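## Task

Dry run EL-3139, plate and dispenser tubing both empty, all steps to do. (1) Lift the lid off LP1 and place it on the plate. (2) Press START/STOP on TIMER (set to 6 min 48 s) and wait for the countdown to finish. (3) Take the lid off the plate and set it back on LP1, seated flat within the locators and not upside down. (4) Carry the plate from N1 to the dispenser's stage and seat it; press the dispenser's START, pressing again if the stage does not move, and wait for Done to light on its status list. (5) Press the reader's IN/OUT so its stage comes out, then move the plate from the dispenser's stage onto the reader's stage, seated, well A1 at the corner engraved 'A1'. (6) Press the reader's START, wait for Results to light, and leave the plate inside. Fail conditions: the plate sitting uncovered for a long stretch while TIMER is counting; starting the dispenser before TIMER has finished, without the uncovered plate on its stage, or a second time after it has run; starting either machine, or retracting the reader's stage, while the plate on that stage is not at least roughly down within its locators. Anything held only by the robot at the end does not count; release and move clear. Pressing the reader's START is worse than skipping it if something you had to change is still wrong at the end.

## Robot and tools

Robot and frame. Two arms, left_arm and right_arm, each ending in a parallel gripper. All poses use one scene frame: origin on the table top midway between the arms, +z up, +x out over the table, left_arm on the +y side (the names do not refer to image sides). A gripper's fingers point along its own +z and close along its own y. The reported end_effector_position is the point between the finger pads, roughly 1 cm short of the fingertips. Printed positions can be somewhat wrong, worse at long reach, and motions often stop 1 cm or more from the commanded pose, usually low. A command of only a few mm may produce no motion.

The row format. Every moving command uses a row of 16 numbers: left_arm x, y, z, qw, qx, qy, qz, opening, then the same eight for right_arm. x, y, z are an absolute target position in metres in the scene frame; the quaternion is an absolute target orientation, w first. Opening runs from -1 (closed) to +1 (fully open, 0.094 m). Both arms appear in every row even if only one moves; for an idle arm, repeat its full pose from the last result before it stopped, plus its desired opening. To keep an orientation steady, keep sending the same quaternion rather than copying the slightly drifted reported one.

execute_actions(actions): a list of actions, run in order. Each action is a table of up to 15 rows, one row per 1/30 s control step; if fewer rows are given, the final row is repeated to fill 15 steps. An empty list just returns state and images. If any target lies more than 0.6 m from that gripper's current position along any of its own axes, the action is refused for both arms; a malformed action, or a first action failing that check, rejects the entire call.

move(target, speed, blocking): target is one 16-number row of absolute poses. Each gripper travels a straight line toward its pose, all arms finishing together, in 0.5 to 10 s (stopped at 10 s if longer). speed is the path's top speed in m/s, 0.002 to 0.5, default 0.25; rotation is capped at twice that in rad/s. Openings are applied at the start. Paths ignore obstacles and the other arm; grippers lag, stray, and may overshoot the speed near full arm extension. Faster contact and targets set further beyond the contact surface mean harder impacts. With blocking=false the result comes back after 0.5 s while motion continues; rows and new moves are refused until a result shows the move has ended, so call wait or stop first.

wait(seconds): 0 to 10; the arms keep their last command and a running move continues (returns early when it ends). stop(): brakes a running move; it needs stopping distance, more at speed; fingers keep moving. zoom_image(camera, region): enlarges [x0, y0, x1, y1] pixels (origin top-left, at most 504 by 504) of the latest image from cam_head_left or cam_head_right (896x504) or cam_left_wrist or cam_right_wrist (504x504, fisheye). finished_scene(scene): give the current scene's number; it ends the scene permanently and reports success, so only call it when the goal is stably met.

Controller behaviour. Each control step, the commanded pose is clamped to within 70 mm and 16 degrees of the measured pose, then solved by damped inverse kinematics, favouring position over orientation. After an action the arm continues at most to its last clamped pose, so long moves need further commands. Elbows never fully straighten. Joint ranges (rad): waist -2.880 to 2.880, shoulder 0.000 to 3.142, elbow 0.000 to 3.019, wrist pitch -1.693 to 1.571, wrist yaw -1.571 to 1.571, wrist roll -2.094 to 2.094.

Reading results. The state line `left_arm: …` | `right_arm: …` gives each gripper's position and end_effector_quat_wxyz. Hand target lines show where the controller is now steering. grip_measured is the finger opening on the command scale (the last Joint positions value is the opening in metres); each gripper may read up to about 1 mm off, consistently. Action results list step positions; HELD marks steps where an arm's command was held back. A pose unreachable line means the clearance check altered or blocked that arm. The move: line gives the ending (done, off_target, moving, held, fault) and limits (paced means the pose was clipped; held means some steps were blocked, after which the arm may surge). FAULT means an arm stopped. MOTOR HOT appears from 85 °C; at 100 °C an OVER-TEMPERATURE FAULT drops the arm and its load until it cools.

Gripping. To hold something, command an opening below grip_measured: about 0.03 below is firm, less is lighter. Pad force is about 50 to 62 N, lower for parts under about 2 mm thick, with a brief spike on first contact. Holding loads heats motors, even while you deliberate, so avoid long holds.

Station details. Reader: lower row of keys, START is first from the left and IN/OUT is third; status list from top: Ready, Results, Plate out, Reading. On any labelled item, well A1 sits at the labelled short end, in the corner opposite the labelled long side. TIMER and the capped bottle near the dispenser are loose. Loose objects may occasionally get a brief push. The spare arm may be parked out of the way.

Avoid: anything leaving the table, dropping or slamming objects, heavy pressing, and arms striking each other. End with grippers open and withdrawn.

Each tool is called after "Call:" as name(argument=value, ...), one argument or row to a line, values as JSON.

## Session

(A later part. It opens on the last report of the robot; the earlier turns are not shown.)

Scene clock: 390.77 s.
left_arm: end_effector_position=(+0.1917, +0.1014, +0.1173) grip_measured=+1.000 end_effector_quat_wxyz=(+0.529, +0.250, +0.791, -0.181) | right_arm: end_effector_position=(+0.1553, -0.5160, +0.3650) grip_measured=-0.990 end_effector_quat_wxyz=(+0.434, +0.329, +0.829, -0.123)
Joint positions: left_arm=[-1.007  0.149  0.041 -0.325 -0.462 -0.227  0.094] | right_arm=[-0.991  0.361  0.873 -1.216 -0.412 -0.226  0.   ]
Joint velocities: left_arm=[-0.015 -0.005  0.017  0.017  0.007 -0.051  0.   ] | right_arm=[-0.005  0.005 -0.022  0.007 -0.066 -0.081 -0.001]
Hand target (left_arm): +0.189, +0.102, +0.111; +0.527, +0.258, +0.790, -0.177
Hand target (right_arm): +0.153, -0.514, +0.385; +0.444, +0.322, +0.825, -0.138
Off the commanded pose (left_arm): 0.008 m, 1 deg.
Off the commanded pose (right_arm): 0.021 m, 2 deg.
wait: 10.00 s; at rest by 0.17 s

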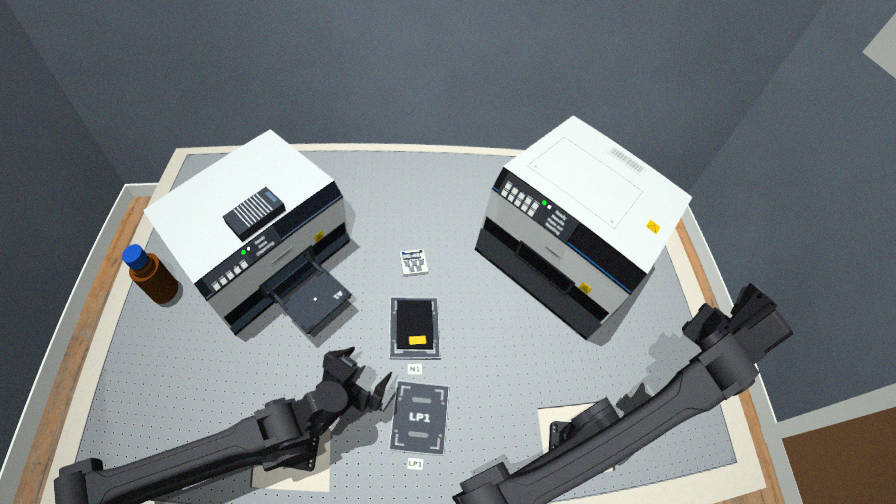

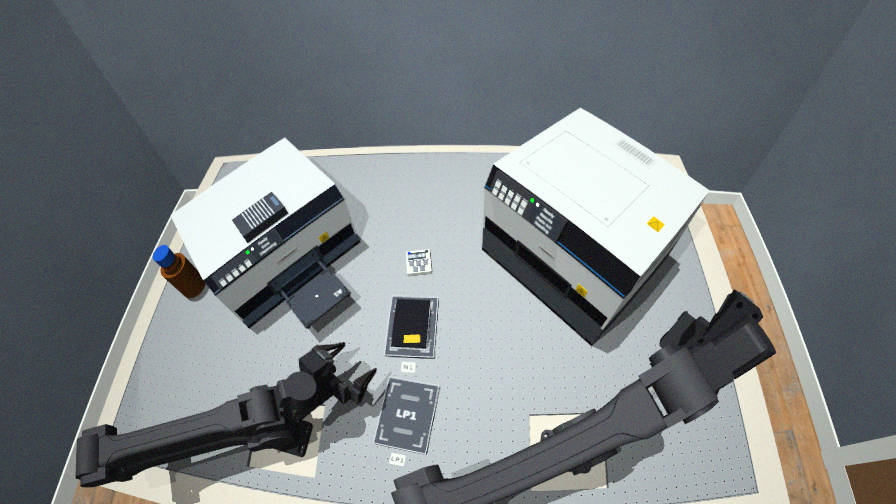

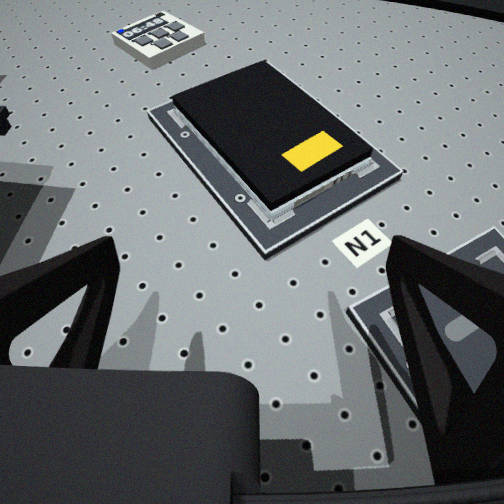

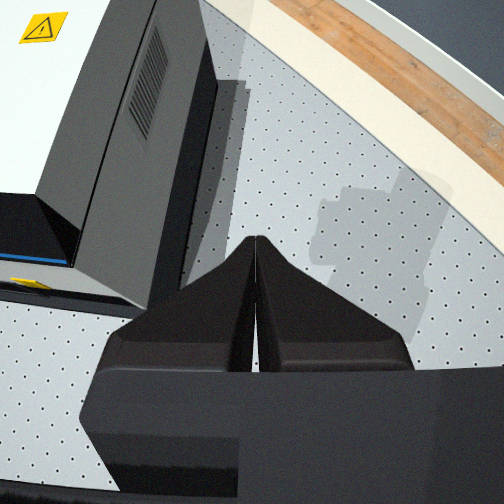

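Call:
execute_actions(
  actions=[],
)

Scene clock: 407.37 s.
left_arm: end_effector_position=(+0.1917, +0.1014, +0.1173) grip_measured=+1.000 end_effector_quat_wxyz=(+0.529, +0.250, +0.791, -0.181) | right_arm: end_effector_position=(+0.1553, -0.5160, +0.3650) grip_measured=-0.990 end_effector_quat_wxyz=(+0.434, +0.329, +0.829, -0.123)
Joint positions: left_arm=[-1.007  0.149  0.041 -0.325 -0.462 -0.227  0.094] | right_arm=[-0.991  0.361  0.873 -1.216 -0.412 -0.226  0.   ]
Joint velocities: left_arm=[ 0.005 -0.015 -0.002 -0.012 -0.007 -0.007  0.   ] | right_arm=[ 0.005  0.005 -0.007 -0.007  0.037  0.066 -0.   ]
Hand target (left_arm): +0.189, +0.102, +0.111; +0.527, +0.258, +0.790, -0.177
Hand target (right_arm): +0.153, -0.514, +0.385; +0.444, +0.322, +0.825, -0.138
Off the commanded pose (left_arm): 0.008 m, 1 deg.
Off the commanded pose (right_arm): 0.021 m, 2 deg.

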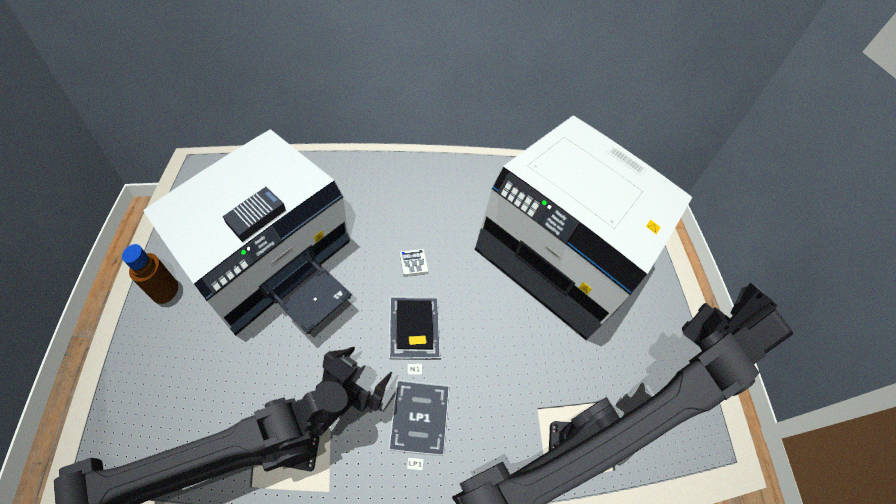

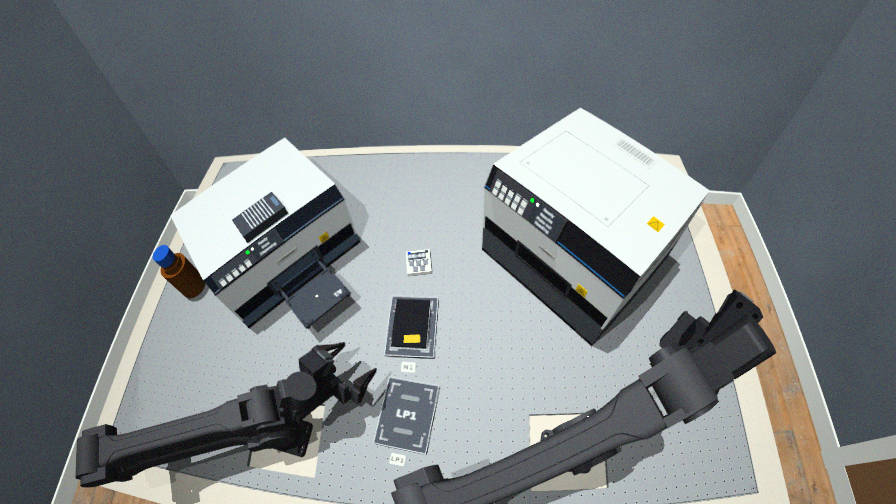

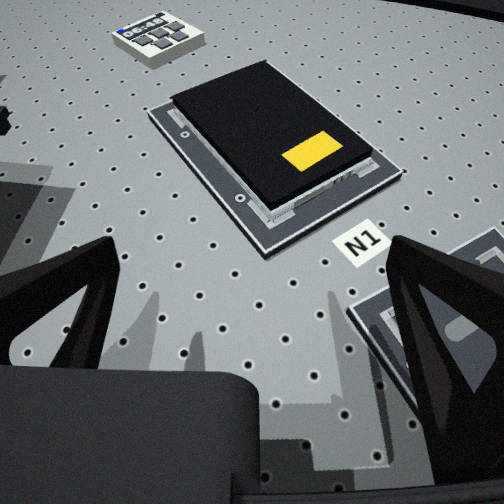

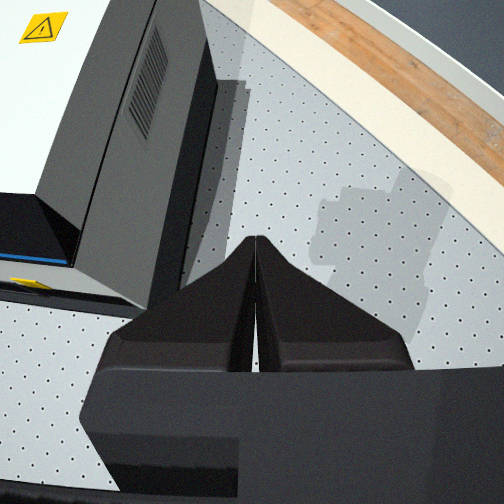

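Call:
wait(
  seconds=10,
)

Call:
zoom_image(
  camera="cam_head_left",
  region=[180, 220, 380, 350],
)

Scene clock: 419.63 s.
left_arm: end_effector_position=(+0.1917, +0.1014, +0.1173) grip_measured=+1.000 end_effector_quat_wxyz=(+0.529, +0.250, +0.791, -0.181) | right_arm: end_effector_position=(+0.1553, -0.5160, +0.3650) grip_measured=-0.990 end_effector_quat_wxyz=(+0.434, +0.329, +0.829, -0.123)
Joint positions: left_arm=[-1.007  0.149  0.041 -0.325 -0.462 -0.227  0.094] | right_arm=[-0.991  0.361  0.873 -1.216 -0.412 -0.226  0.   ]
Joint velocities: left_arm=[-0.005  0.005 -0.017 -0.007 -0.007 -0.007  0.   ] | right_arm=[-0.005 -0.005  0.007 -0.027 -0.081  0.037  0.   ]
Hand target (left_arm): +0.189, +0.102, +0.111; +0.527, +0.258, +0.790, -0.177
Hand target (right_arm): +0.153, -0.514, +0.385; +0.444, +0.322, +0.825, -0.138
Off the commanded pose (left_arm): 0.008 m, 1 deg.
Off the commanded pose (right_arm): 0.021 m, 2 deg.
wait: 10.00 s; at rest from the start

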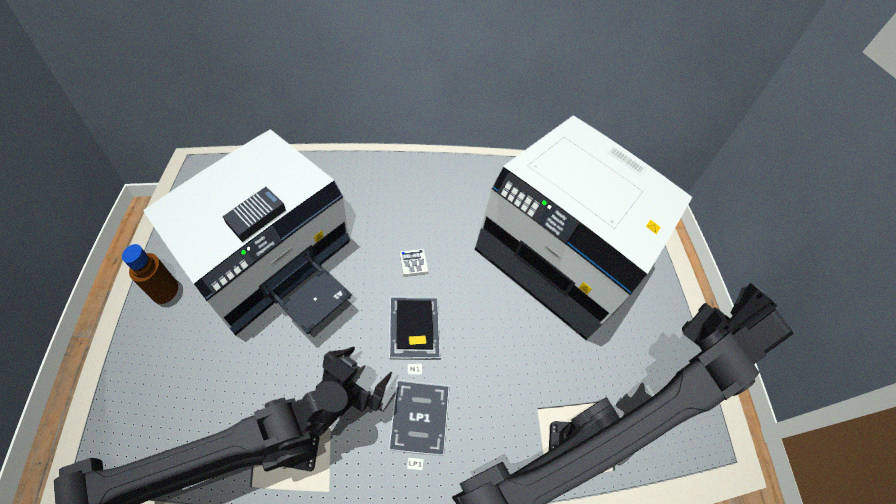

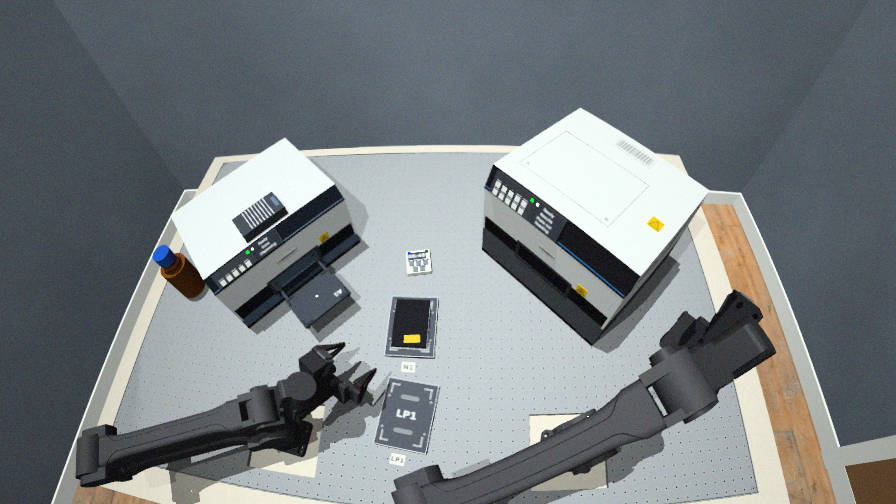

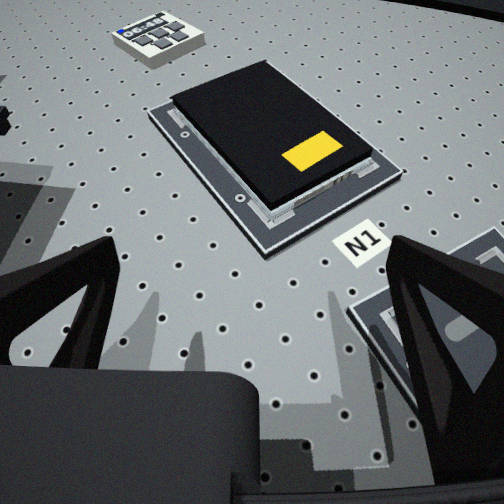

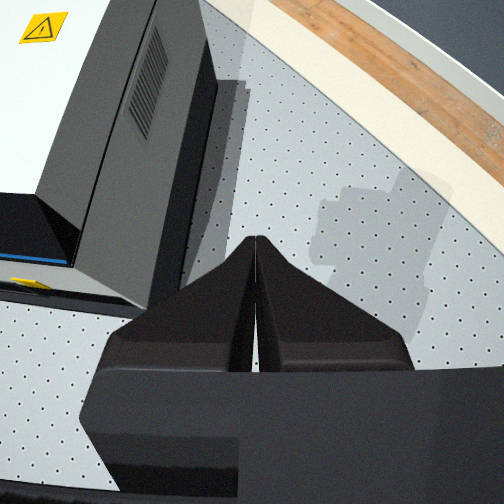

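Region (180, 220, 380, 350) of cam_head_left's 896x504 image, scaled by 2.520, with more detail than that image has; it fills the top 328 rows of this view, and the rest is white.

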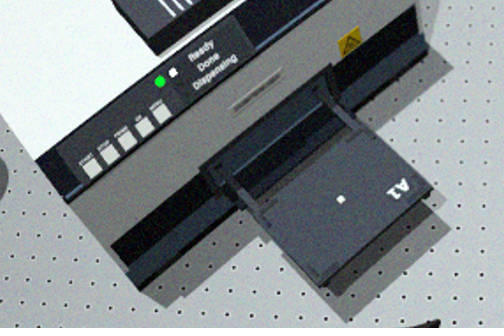

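Call:
wait(
  seconds=10,
)

Call:
wait(
  seconds=10,
)

Call:
wait(
  seconds=10,
)

Scene clock: 430.93 s.
left_arm: end_effector_position=(+0.1917, +0.1014, +0.1173) grip_measured=+1.000 end_effector_quat_wxyz=(+0.529, +0.250, +0.791, -0.181) | right_arm: end_effector_position=(+0.1553, -0.5160, +0.3650) grip_measured=-0.990 end_effector_quat_wxyz=(+0.434, +0.329, +0.829, -0.123)
Joint positions: left_arm=[-1.007  0.149  0.041 -0.325 -0.462 -0.227  0.094] | right_arm=[-0.991  0.361  0.873 -1.216 -0.412 -0.226  0.   ]
Joint velocities: left_arm=[-0.005 -0.005 -0.017 -0.012 -0.066  0.051  0.   ] | right_arm=[-0.015  0.015 -0.002 -0.007 -0.007 -0.095  0.001]
Hand target (left_arm): +0.189, +0.102, +0.111; +0.527, +0.258, +0.790, -0.177
Hand target (right_arm): +0.153, -0.514, +0.385; +0.444, +0.322, +0.825, -0.138
Off the commanded pose (left_arm): 0.008 m, 1 deg.
Off the commanded pose (right_arm): 0.021 m, 2 deg.
wait: 10.00 s; at rest from the start

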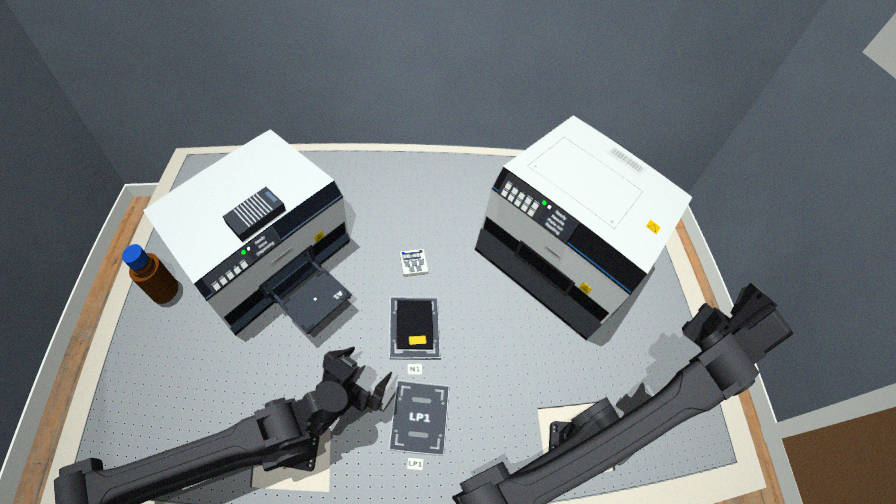

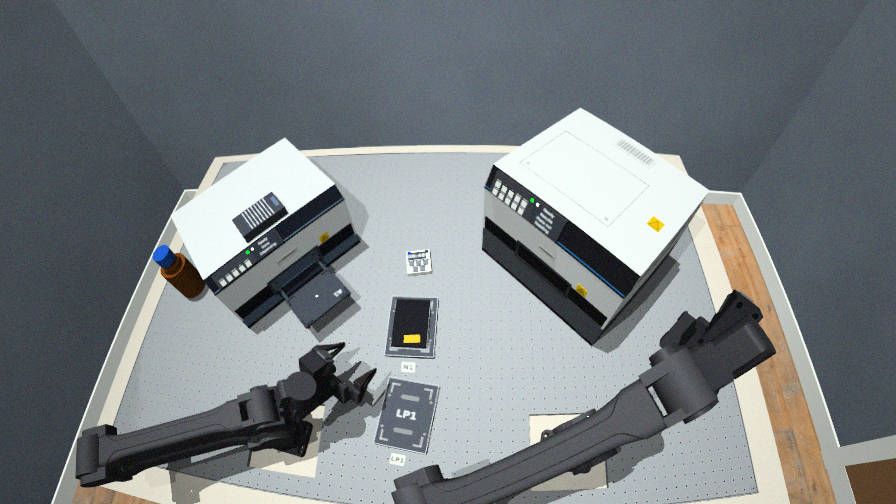

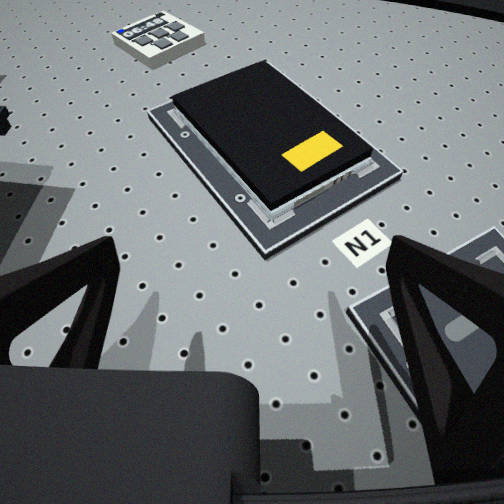

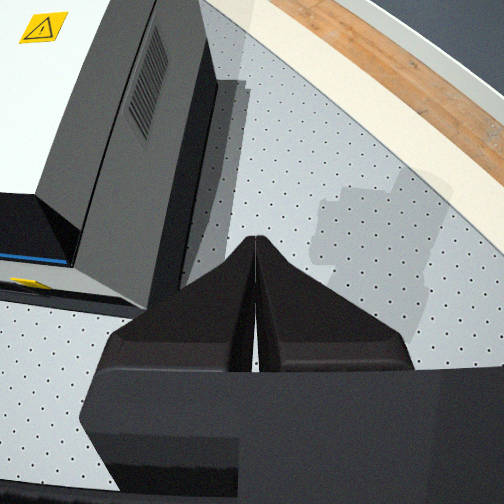

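Scene clock: 440.93 s.
left_arm: end_effector_position=(+0.1917, +0.1014, +0.1173) grip_measured=+1.000 end_effector_quat_wxyz=(+0.529, +0.250, +0.791, -0.181) | right_arm: end_effector_position=(+0.1553, -0.5160, +0.3650) grip_measured=-0.990 end_effector_quat_wxyz=(+0.434, +0.329, +0.829, -0.123)
Joint positions: left_arm=[-1.007  0.149  0.041 -0.325 -0.462 -0.227  0.094] | right_arm=[-0.991  0.361  0.873 -1.216 -0.412 -0.226  0.   ]
Joint velocities: left_arm=[-0.015 -0.015 -0.007  0.007 -0.051 -0.051  0.   ] | right_arm=[-0.005  0.005 -0.002 -0.007  0.022 -0.022  0.   ]
Hand target (left_arm): +0.189, +0.102, +0.111; +0.527, +0.258, +0.790, -0.177
Hand target (right_arm): +0.153, -0.514, +0.385; +0.444, +0.322, +0.825, -0.138
Off the commanded pose (left_arm): 0.008 m, 1 deg.
Off the commanded pose (right_arm): 0.021 m, 2 deg.
wait: 10.00 s; at rest by 0.17 s

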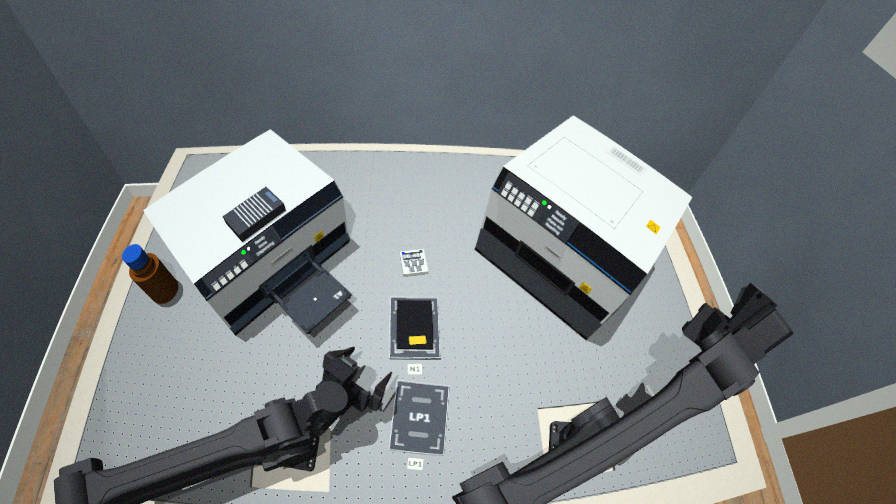

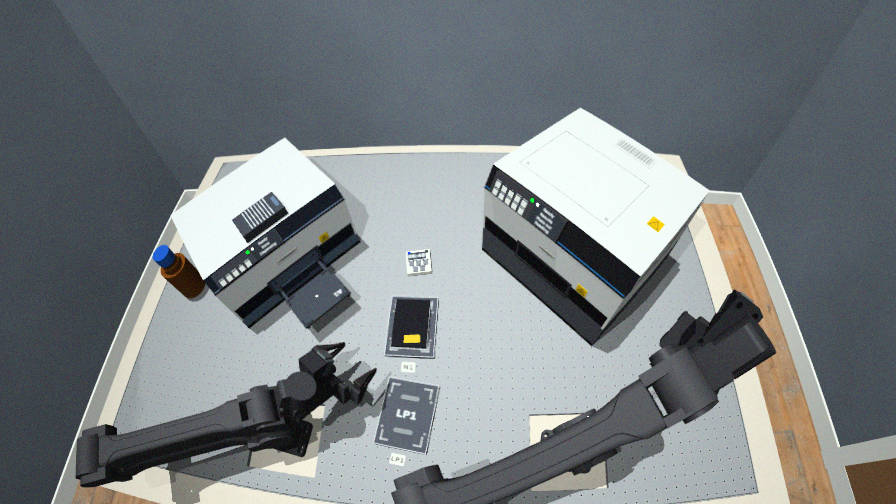

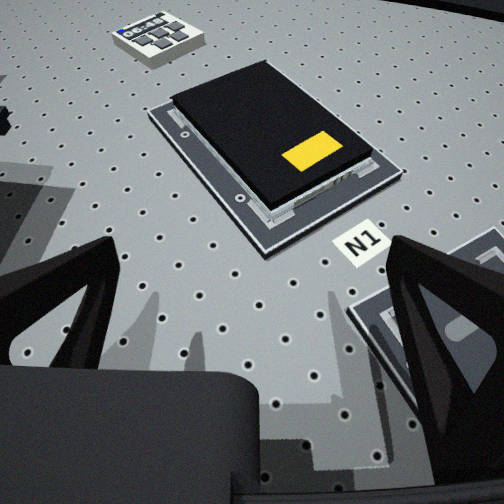

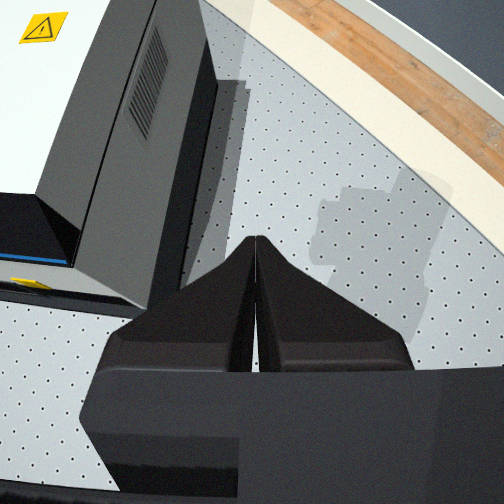

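Scene clock: 450.93 s.
left_arm: end_effector_position=(+0.1917, +0.1014, +0.1173) grip_measured=+1.000 end_effector_quat_wxyz=(+0.529, +0.250, +0.791, -0.181) | right_arm: end_effector_position=(+0.1553, -0.5160, +0.3650) grip_measured=-0.990 end_effector_quat_wxyz=(+0.434, +0.329, +0.829, -0.123)
Joint positions: left_arm=[-1.007  0.149  0.041 -0.325 -0.462 -0.227  0.094] | right_arm=[-0.991  0.361  0.873 -1.216 -0.412 -0.226  0.   ]
Joint velocities: left_arm=[ 0.005 -0.015 -0.027 -0.007  0.051 -0.022  0.   ] | right_arm=[ 0.015 -0.015  0.017 -0.007  0.095  0.066 -0.001]
Hand target (left_arm): +0.189, +0.102, +0.111; +0.527, +0.258, +0.790, -0.177
Hand target (right_arm): +0.153, -0.514, +0.385; +0.444, +0.322, +0.825, -0.138
Off the commanded pose (left_arm): 0.008 m, 1 deg.
Off the commanded pose (right_arm): 0.021 m, 2 deg.
wait: 10.00 s; at rest by 0.17 s

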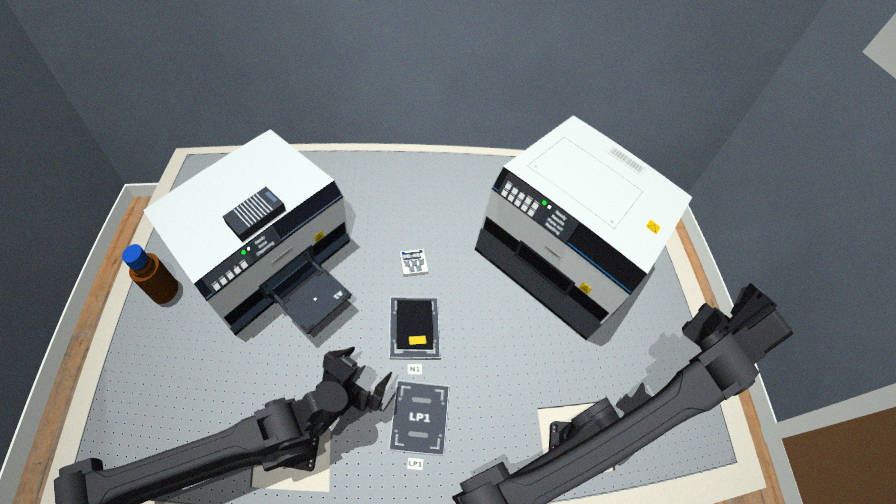

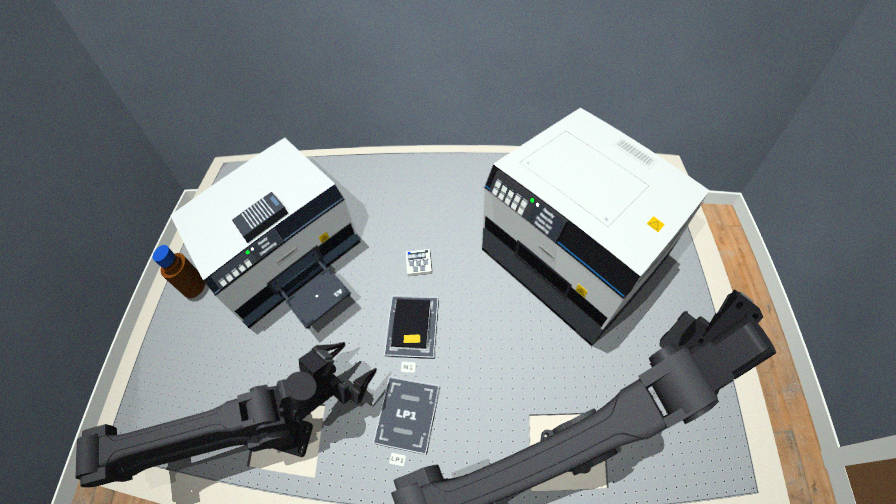

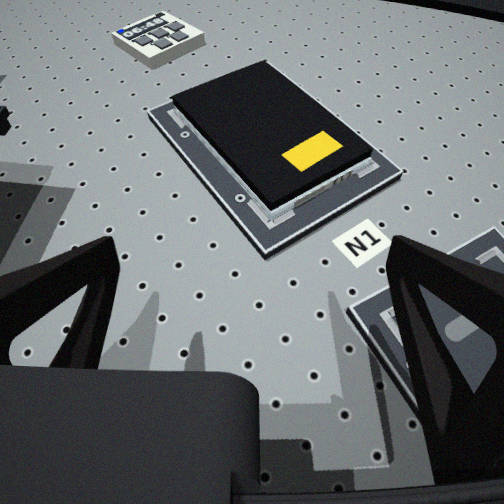

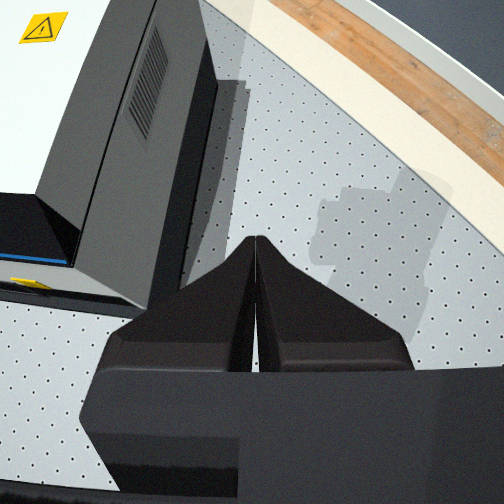

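Call:
wait(
  seconds=10,
)

Scene clock: 462.00 s.
left_arm: end_effector_position=(+0.1917, +0.1014, +0.1173) grip_measured=+1.000 end_effector_quat_wxyz=(+0.529, +0.250, +0.791, -0.181) | right_arm: end_effector_position=(+0.1553, -0.5160, +0.3650) grip_measured=-0.990 end_effector_quat_wxyz=(+0.434, +0.329, +0.829, -0.123)
Joint positions: left_arm=[-1.007  0.149  0.041 -0.325 -0.462 -0.227  0.094] | right_arm=[-0.991  0.361  0.873 -1.216 -0.412 -0.226  0.   ]
Joint velocities: left_arm=[ 0.024 -0.005  0.002 -0.022 -0.051 -0.037  0.   ] | right_arm=[-0.005 -0.015  0.007 -0.002 -0.007 -0.037  0.   ]
Hand target (left_arm): +0.189, +0.102, +0.111; +0.527, +0.258, +0.790, -0.177
Hand target (right_arm): +0.153, -0.514, +0.385; +0.444, +0.322, +0.825, -0.138
Off the commanded pose (left_arm): 0.008 m, 1 deg.
Off the commanded pose (right_arm): 0.021 m, 2 deg.
wait: 10.00 s; at rest from the start

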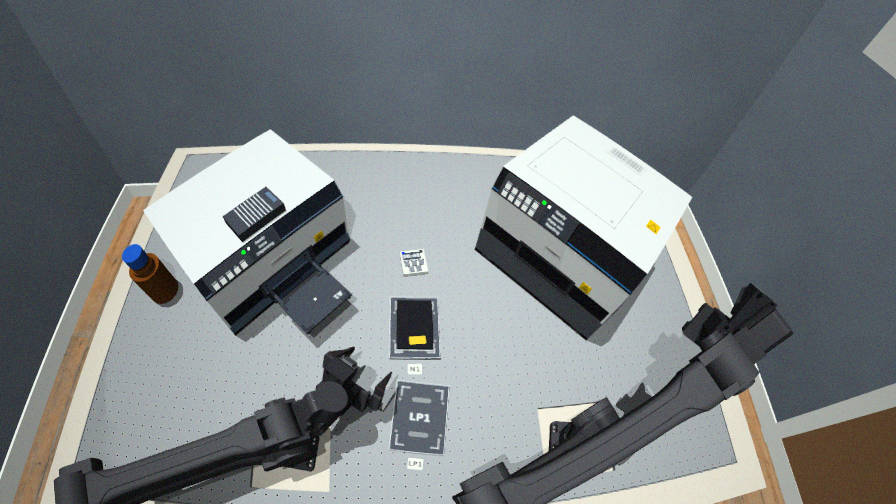

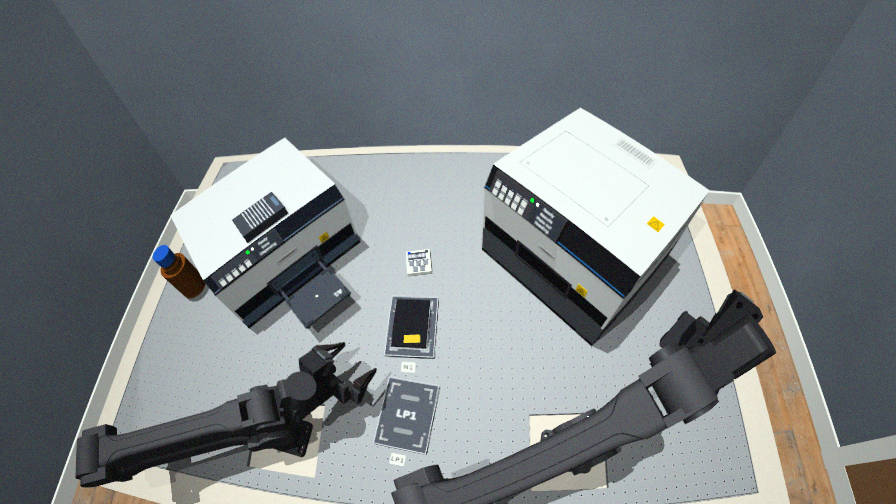

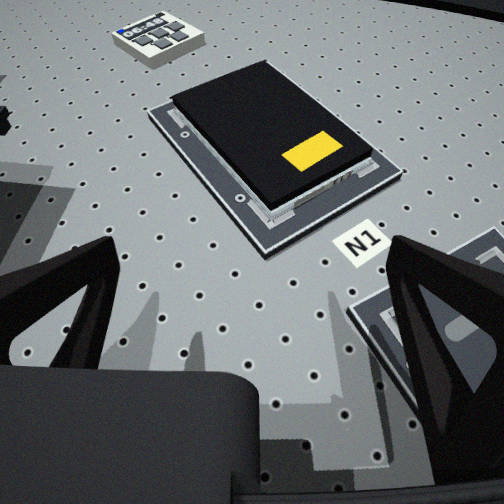

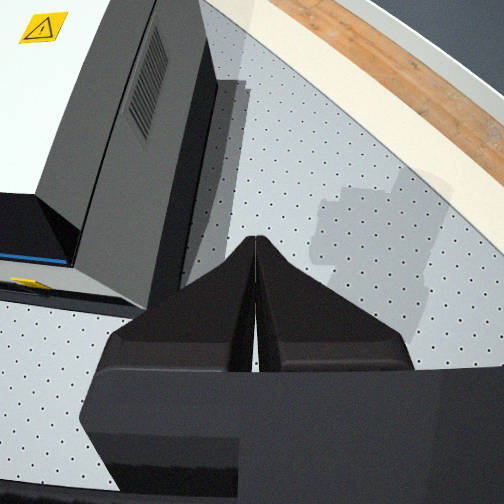

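Call:
wait(
  seconds=10,
)

Scene clock: 472.67 s.
left_arm: end_effector_position=(+0.1917, +0.1014, +0.1173) grip_measured=+1.000 end_effector_quat_wxyz=(+0.529, +0.250, +0.791, -0.181) | right_arm: end_effector_position=(+0.1553, -0.5160, +0.3650) grip_measured=-0.990 end_effector_quat_wxyz=(+0.434, +0.329, +0.829, -0.123)
Joint positions: left_arm=[-1.007  0.149  0.041 -0.325 -0.462 -0.227  0.094] | right_arm=[-0.991  0.361  0.873 -1.216 -0.412 -0.226  0.   ]
Joint velocities: left_arm=[ 0.005 -0.015  0.007 -0.007 -0.066  0.037  0.   ] | right_arm=[-0.015 -0.005  0.002  0.002 -0.066  0.007  0.   ]
Hand target (left_arm): +0.189, +0.102, +0.111; +0.527, +0.258, +0.790, -0.177
Hand target (right_arm): +0.153, -0.514, +0.385; +0.444, +0.322, +0.825, -0.138
Off the commanded pose (left_arm): 0.008 m, 1 deg.
Off the commanded pose (right_arm): 0.021 m, 2 deg.
wait: 10.00 s; at rest from the start

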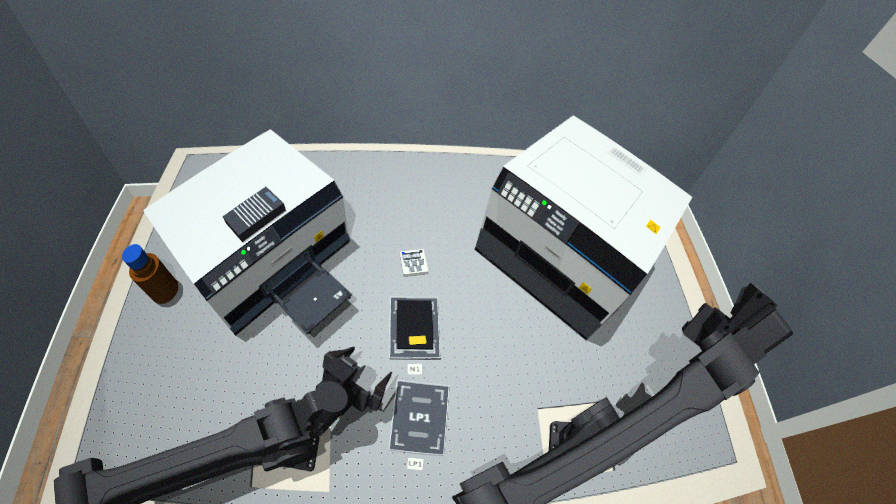

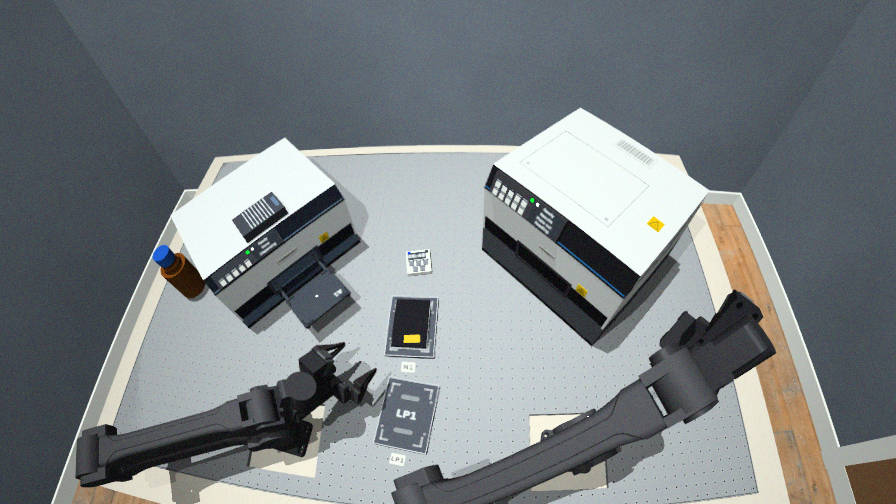

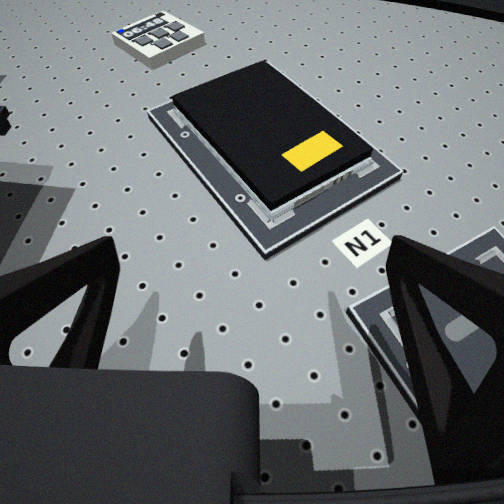

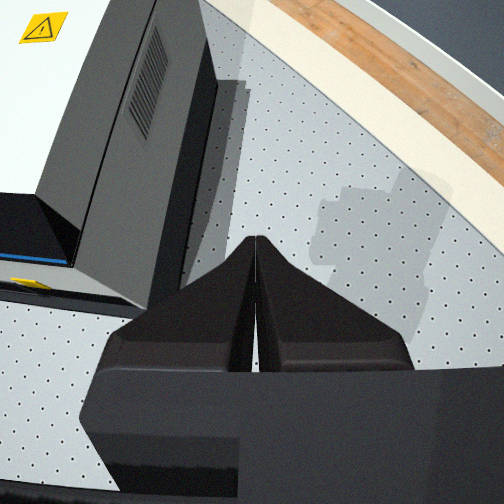

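Call:
wait(
  seconds=10,
)

Scene clock: 483.37 s.
left_arm: end_effector_position=(+0.1917, +0.1014, +0.1173) grip_measured=+1.000 end_effector_quat_wxyz=(+0.529, +0.250, +0.791, -0.181) | right_arm: end_effector_position=(+0.1553, -0.5160, +0.3650) grip_measured=-0.990 end_effector_quat_wxyz=(+0.434, +0.329, +0.829, -0.123)
Joint positions: left_arm=[-1.007  0.149  0.041 -0.325 -0.462 -0.227  0.094] | right_arm=[-0.991  0.361  0.873 -1.216 -0.412 -0.226  0.   ]
Joint velocities: left_arm=[-0.015 -0.005 -0.022 -0.012  0.037  0.007  0.   ] | right_arm=[-0.005  0.005  0.007  0.007  0.007  0.007  0.   ]
Hand target (left_arm): +0.189, +0.102, +0.111; +0.527, +0.258, +0.790, -0.177
Hand target (right_arm): +0.153, -0.514, +0.385; +0.444, +0.322, +0.825, -0.138
Off the commanded pose (left_arm): 0.008 m, 1 deg.
Off the commanded pose (right_arm): 0.021 m, 2 deg.
wait: 10.00 s; at rest from the start

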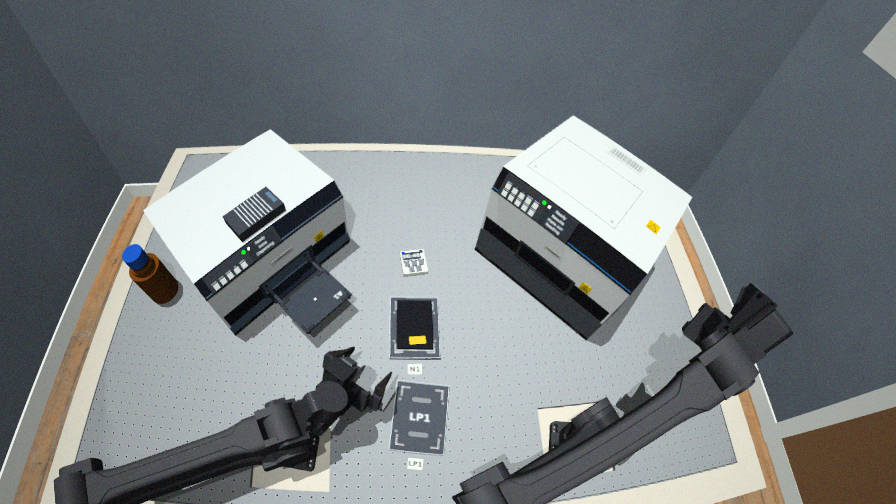

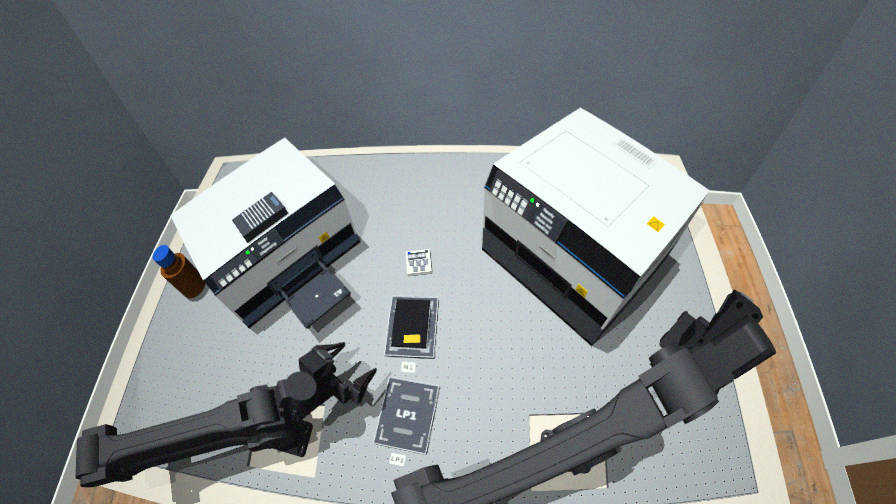

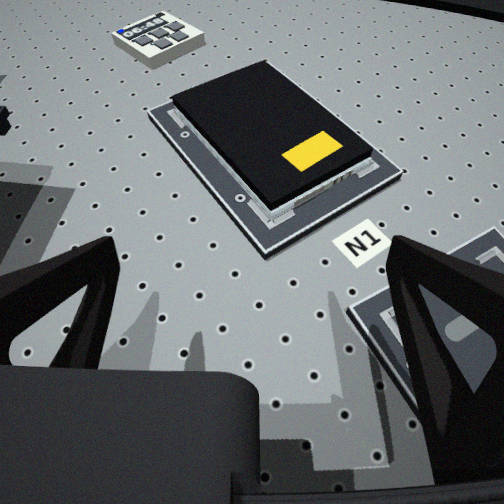

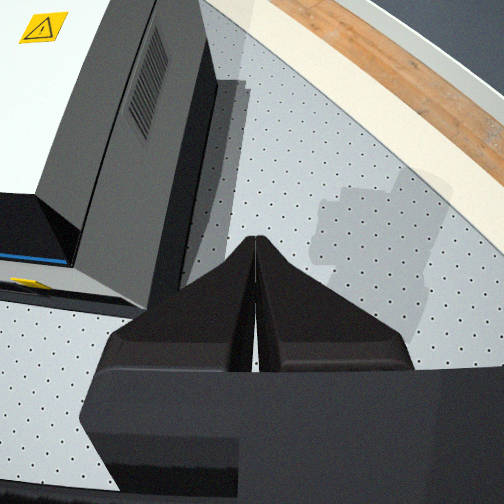

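Call:
wait(
  seconds=10,
)

Scene clock: 494.13 s.
left_arm: end_effector_position=(+0.1917, +0.1014, +0.1173) grip_measured=+1.000 end_effector_quat_wxyz=(+0.529, +0.250, +0.791, -0.181) | right_arm: end_effector_position=(+0.1553, -0.5160, +0.3650) grip_measured=-0.990 end_effector_quat_wxyz=(+0.434, +0.329, +0.829, -0.123)
Joint positions: left_arm=[-1.007  0.149  0.041 -0.325 -0.462 -0.227  0.094] | right_arm=[-0.991  0.361  0.873 -1.216 -0.412 -0.226  0.   ]
Joint velocities: left_arm=[-0.015  0.015 -0.007  0.012  0.037  0.037  0.   ] | right_arm=[-0.005  0.005 -0.007  0.002 -0.037 -0.081  0.   ]
Hand target (left_arm): +0.189, +0.102, +0.111; +0.527, +0.258, +0.790, -0.177
Hand target (right_arm): +0.153, -0.514, +0.385; +0.444, +0.322, +0.825, -0.138
Off the commanded pose (left_arm): 0.008 m, 1 deg.
Off the commanded pose (right_arm): 0.021 m, 2 deg.
wait: 10.00 s; at rest from the start

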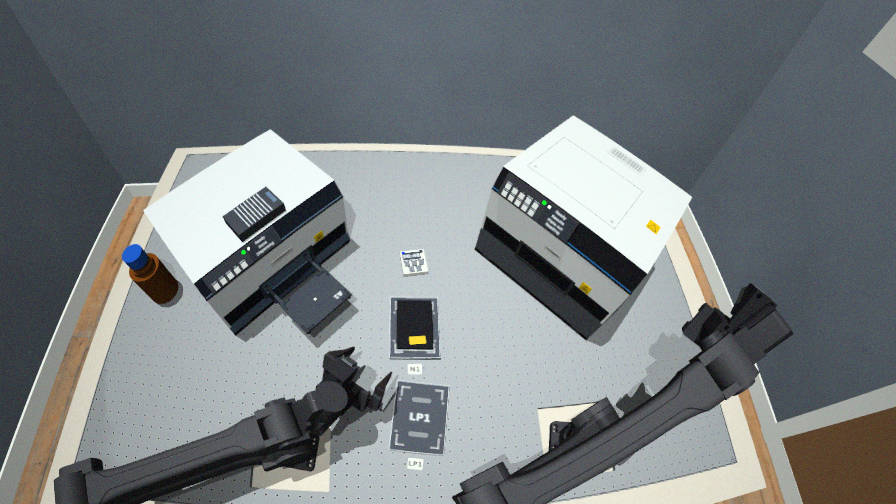

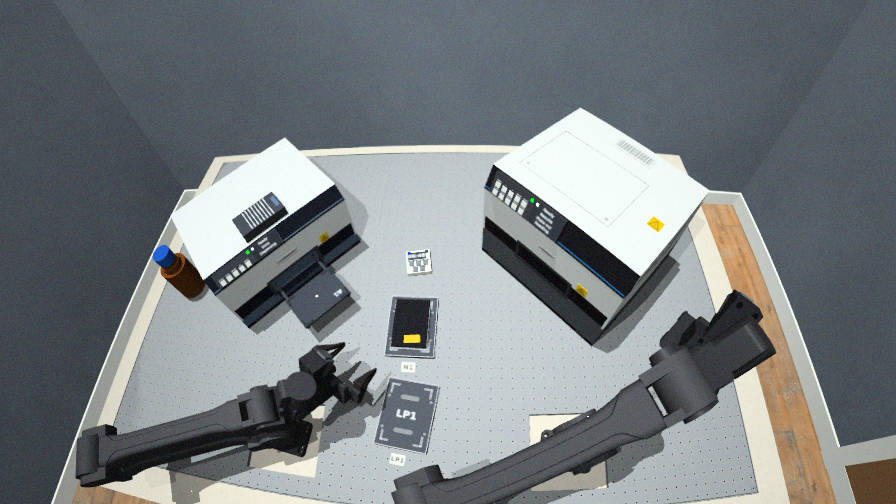

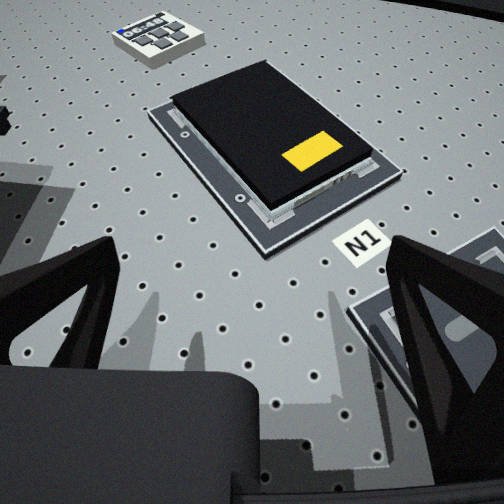

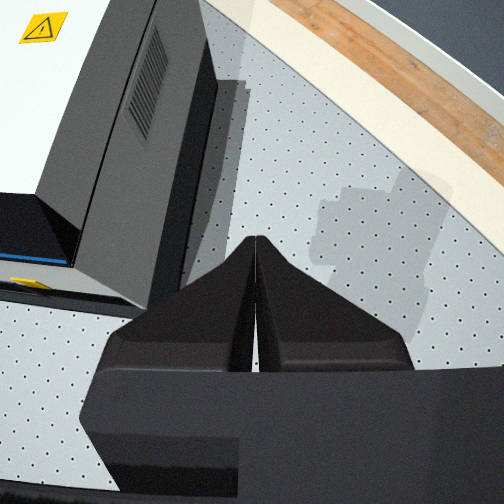

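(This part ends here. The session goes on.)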